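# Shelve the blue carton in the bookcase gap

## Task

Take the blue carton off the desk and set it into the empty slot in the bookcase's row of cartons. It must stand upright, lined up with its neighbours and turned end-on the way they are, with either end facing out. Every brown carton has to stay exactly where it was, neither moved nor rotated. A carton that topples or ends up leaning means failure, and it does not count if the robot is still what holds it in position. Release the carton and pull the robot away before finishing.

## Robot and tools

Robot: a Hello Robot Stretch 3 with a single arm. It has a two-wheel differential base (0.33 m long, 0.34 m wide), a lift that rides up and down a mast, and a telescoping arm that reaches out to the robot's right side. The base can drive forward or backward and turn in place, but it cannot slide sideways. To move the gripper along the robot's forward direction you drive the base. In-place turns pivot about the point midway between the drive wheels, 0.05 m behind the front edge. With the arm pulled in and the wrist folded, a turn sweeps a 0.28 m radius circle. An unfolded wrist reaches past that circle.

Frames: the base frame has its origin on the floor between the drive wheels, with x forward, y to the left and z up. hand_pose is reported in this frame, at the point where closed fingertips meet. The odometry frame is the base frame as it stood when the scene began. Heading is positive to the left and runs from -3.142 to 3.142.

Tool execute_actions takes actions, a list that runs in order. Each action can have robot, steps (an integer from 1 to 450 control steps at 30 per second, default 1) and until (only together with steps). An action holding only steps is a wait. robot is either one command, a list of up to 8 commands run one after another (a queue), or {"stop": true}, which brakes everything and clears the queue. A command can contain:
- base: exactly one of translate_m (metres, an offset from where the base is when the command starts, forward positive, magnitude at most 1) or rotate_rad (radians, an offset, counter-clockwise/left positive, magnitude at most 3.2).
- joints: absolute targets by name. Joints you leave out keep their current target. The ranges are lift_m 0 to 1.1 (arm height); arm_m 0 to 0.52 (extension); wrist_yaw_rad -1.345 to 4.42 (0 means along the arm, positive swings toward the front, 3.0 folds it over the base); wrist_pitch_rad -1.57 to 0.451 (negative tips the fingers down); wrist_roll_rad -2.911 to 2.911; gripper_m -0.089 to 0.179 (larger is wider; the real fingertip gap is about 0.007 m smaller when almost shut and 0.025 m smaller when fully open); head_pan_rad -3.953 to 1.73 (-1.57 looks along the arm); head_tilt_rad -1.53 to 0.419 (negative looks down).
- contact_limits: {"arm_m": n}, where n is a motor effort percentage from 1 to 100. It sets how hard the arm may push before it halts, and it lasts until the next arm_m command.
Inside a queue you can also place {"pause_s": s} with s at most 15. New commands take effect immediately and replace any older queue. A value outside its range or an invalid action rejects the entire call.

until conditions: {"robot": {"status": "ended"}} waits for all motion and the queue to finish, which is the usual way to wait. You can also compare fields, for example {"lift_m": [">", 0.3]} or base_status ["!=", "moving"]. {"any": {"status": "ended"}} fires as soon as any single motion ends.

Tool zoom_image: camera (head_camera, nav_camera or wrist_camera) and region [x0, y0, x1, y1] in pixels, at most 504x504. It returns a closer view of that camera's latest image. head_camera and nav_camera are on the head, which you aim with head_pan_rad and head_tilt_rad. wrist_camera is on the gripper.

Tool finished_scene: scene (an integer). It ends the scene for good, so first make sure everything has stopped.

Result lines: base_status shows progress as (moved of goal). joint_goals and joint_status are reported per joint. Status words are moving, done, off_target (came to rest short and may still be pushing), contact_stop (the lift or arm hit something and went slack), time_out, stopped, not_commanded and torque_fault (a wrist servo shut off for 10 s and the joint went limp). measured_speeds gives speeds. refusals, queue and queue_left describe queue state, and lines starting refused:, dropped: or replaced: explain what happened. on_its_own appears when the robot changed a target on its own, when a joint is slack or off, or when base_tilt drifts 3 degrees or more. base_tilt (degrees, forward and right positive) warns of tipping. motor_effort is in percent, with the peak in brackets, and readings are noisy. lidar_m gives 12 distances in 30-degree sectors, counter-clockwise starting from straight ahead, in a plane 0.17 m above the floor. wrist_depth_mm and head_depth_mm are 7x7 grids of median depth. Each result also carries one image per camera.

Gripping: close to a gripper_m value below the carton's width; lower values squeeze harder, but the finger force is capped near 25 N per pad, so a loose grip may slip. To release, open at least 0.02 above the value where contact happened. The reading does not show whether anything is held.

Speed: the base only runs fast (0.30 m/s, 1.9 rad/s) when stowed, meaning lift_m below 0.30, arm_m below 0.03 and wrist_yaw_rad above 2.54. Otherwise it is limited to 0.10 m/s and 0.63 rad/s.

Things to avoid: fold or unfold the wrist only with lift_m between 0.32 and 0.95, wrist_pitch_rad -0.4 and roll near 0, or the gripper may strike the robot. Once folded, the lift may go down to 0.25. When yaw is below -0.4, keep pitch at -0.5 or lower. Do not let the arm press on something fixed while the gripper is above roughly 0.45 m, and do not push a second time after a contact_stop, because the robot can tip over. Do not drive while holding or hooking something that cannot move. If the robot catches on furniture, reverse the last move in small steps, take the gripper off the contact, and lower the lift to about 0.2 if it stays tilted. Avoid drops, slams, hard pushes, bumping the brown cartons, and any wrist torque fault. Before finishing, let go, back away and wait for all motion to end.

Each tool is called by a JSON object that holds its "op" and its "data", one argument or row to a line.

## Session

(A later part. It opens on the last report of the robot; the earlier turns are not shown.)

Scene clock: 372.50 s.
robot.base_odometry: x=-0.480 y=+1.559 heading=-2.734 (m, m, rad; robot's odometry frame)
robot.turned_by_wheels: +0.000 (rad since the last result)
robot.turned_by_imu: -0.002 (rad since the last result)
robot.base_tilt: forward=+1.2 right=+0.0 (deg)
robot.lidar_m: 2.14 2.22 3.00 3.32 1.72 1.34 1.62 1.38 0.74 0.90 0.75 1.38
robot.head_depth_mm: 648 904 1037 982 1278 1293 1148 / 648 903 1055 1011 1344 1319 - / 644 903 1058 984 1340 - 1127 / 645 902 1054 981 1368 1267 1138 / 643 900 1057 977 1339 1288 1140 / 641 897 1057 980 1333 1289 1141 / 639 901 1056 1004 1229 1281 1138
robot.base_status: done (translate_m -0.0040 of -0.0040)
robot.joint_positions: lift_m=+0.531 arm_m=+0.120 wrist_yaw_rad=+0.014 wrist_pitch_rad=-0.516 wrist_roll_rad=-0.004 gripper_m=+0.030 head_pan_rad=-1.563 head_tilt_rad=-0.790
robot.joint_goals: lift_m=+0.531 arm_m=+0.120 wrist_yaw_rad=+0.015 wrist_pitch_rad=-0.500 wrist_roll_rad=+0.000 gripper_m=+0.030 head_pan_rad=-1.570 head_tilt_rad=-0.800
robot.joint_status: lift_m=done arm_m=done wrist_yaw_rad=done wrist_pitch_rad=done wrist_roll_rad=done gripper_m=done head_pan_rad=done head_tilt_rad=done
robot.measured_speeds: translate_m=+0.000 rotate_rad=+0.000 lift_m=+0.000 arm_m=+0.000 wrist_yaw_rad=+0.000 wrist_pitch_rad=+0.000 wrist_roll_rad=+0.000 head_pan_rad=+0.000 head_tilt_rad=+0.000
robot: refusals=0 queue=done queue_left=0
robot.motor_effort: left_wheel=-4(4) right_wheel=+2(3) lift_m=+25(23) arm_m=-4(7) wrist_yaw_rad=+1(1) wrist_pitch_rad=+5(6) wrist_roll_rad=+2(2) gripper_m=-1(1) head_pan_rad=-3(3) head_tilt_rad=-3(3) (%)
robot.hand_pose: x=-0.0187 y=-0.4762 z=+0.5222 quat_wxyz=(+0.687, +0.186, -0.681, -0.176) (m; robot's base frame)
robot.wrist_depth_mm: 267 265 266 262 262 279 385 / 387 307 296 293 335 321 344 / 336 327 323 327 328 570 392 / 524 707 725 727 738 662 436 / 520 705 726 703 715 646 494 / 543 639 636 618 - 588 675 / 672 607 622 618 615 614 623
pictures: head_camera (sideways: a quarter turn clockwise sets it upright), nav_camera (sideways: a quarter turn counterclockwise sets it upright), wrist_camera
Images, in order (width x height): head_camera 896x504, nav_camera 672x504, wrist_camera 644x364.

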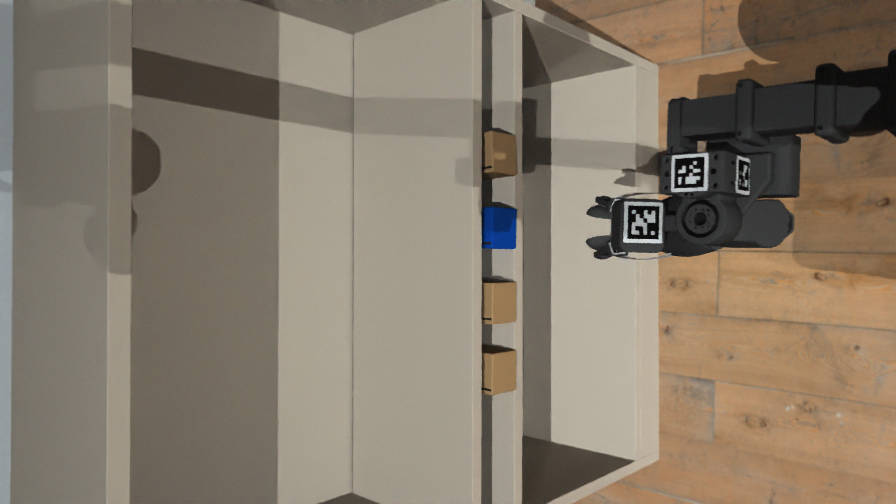

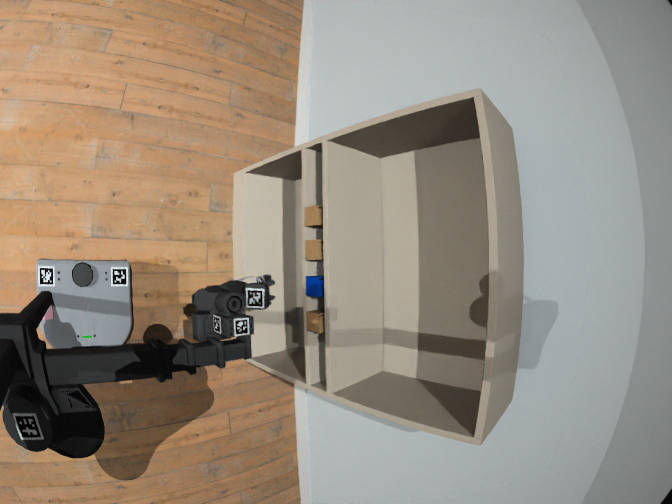

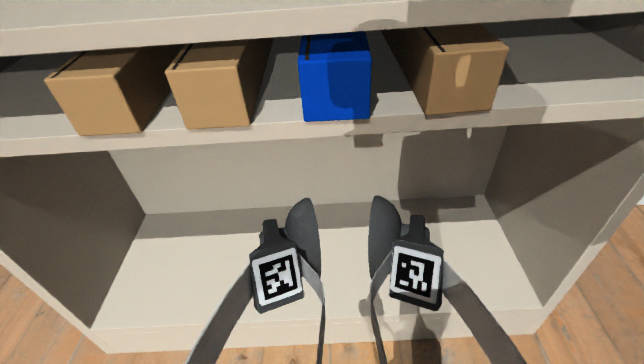

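The carton is flush and centred. Retracting and finishing.

{"op": "execute_actions", "data": {
  "actions": [
    {"robot":{"joints":{"arm_m":0.0}},"steps":450,"until":{"robot":{"status":"ended"}}}
  ]
}}

{"op": "finished_scene", "data": {
  "scene": 1
}}

Scene clock: 378.90 s.
robot.base_odometry: x=-0.480 y=+1.559 heading=-2.734 (m, m, rad; robot's odometry frame)
robot.turned_by_wheels: +0.000 (rad since the last result)
robot.turned_by_imu: -0.001 (rad since the last result)
robot.base_tilt: forward=+1.2 right=+0.0 (deg)
robot.lidar_m: 2.13 2.22 3.00 3.33 1.72 1.35 1.62 1.38 0.74 0.90 0.75 1.38
robot.head_depth_mm: 647 902 1030 987 1286 1293 1141 / 646 902 1059 1009 1338 1291 1181 / 646 902 1057 981 1340 1306 1184 / 646 898 1056 977 1342 1319 1127 / 644 901 1057 978 1336 1292 1140 / 642 901 1060 980 1338 1289 1144 / 642 901 1057 1003 1233 1283 1139
robot.base_status: done (translate_m -0.0040 of -0.0040)
robot.joint_positions: lift_m=+0.531 arm_m=+0.002 wrist_yaw_rad=+0.014 wrist_pitch_rad=-0.516 wrist_roll_rad=-0.004 gripper_m=+0.030 head_pan_rad=-1.563 head_tilt_rad=-0.790
robot.joint_goals: lift_m=+0.531 arm_m=+0.000 wrist_yaw_rad=+0.015 wrist_pitch_rad=-0.500 wrist_roll_rad=+0.000 gripper_m=+0.030 head_pan_rad=-1.570 head_tilt_rad=-0.800
robot.joint_status: lift_m=done arm_m=done wrist_yaw_rad=done wrist_pitch_rad=done wrist_roll_rad=done gripper_m=done head_pan_rad=done head_tilt_rad=done
robot.measured_speeds: translate_m=+0.000 rotate_rad=+0.000 lift_m=+0.000 arm_m=+0.000 wrist_yaw_rad=+0.000 wrist_pitch_rad=+0.000 wrist_roll_rad=+0.000 head_pan_rad=+0.000 head_tilt_rad=+0.000
robot: refusals=0 queue=done queue_left=0
robot.motor_effort: left_wheel=-4(4) right_wheel=+2(2) lift_m=+25(25) arm_m=-5(5) wrist_yaw_rad=+1(1) wrist_pitch_rad=+5(6) wrist_roll_rad=+2(2) gripper_m=+0(0) head_pan_rad=-3(3) head_tilt_rad=-3(4) (%)
robot.hand_pose: x=-0.0187 y=-0.3575 z=+0.5222 quat_wxyz=(+0.687, +0.186, -0.681, -0.176) (m; robot's base frame)
robot.wrist_depth_mm: 509 383 408 388 388 463 403 / 431 417 423 416 691 566 473 / 528 735 777 777 780 651 828 / 591 753 833 837 810 667 903 / 871 691 736 709 708 688 792 / 769 724 708 709 - 698 697 / 683 678 657 656 636 628 619
pictures: head_camera (sideways: a quarter turn clockwise sets it upright), nav_camera (sideways: a quarter turn counterclockwise sets it upright), wrist_camera
Images, in order (width x height): head_camera 896x504, nav_camera 672x504, wrist_camera 644x364.

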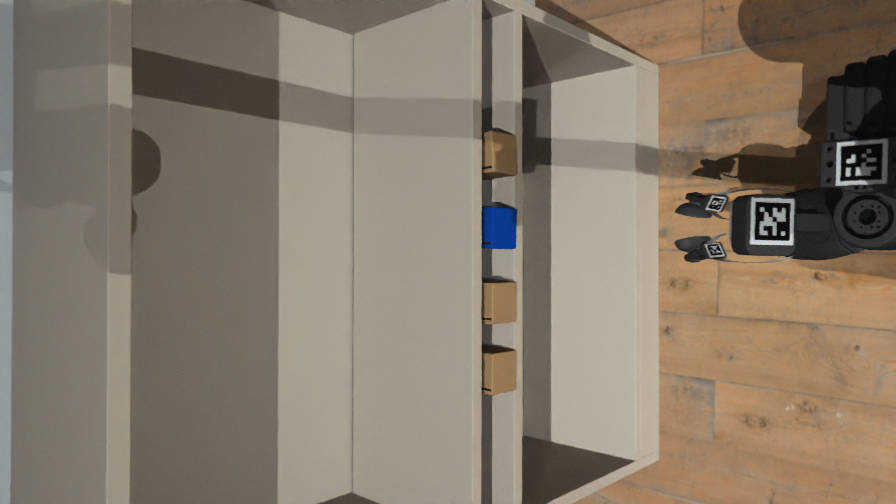

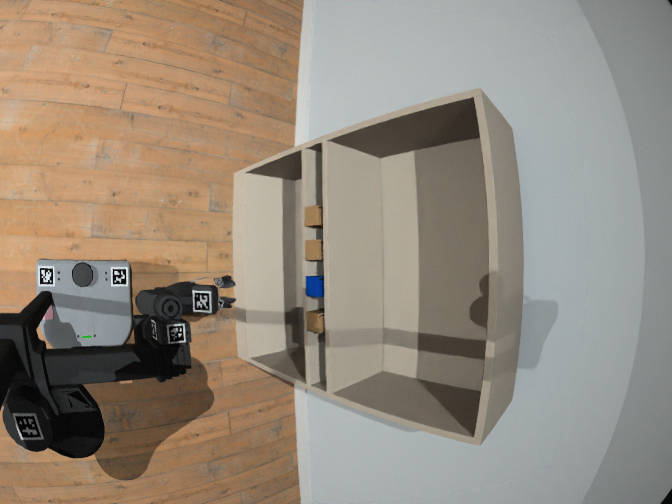

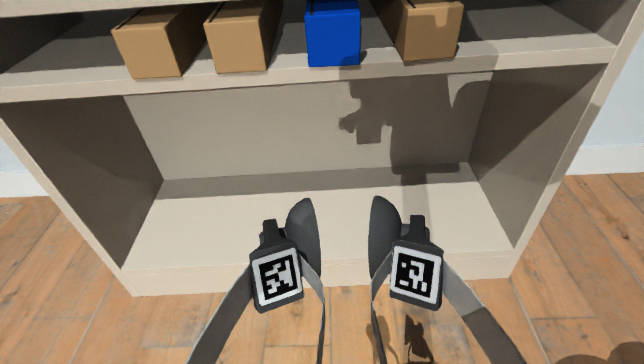

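The scene is finished: the task was done.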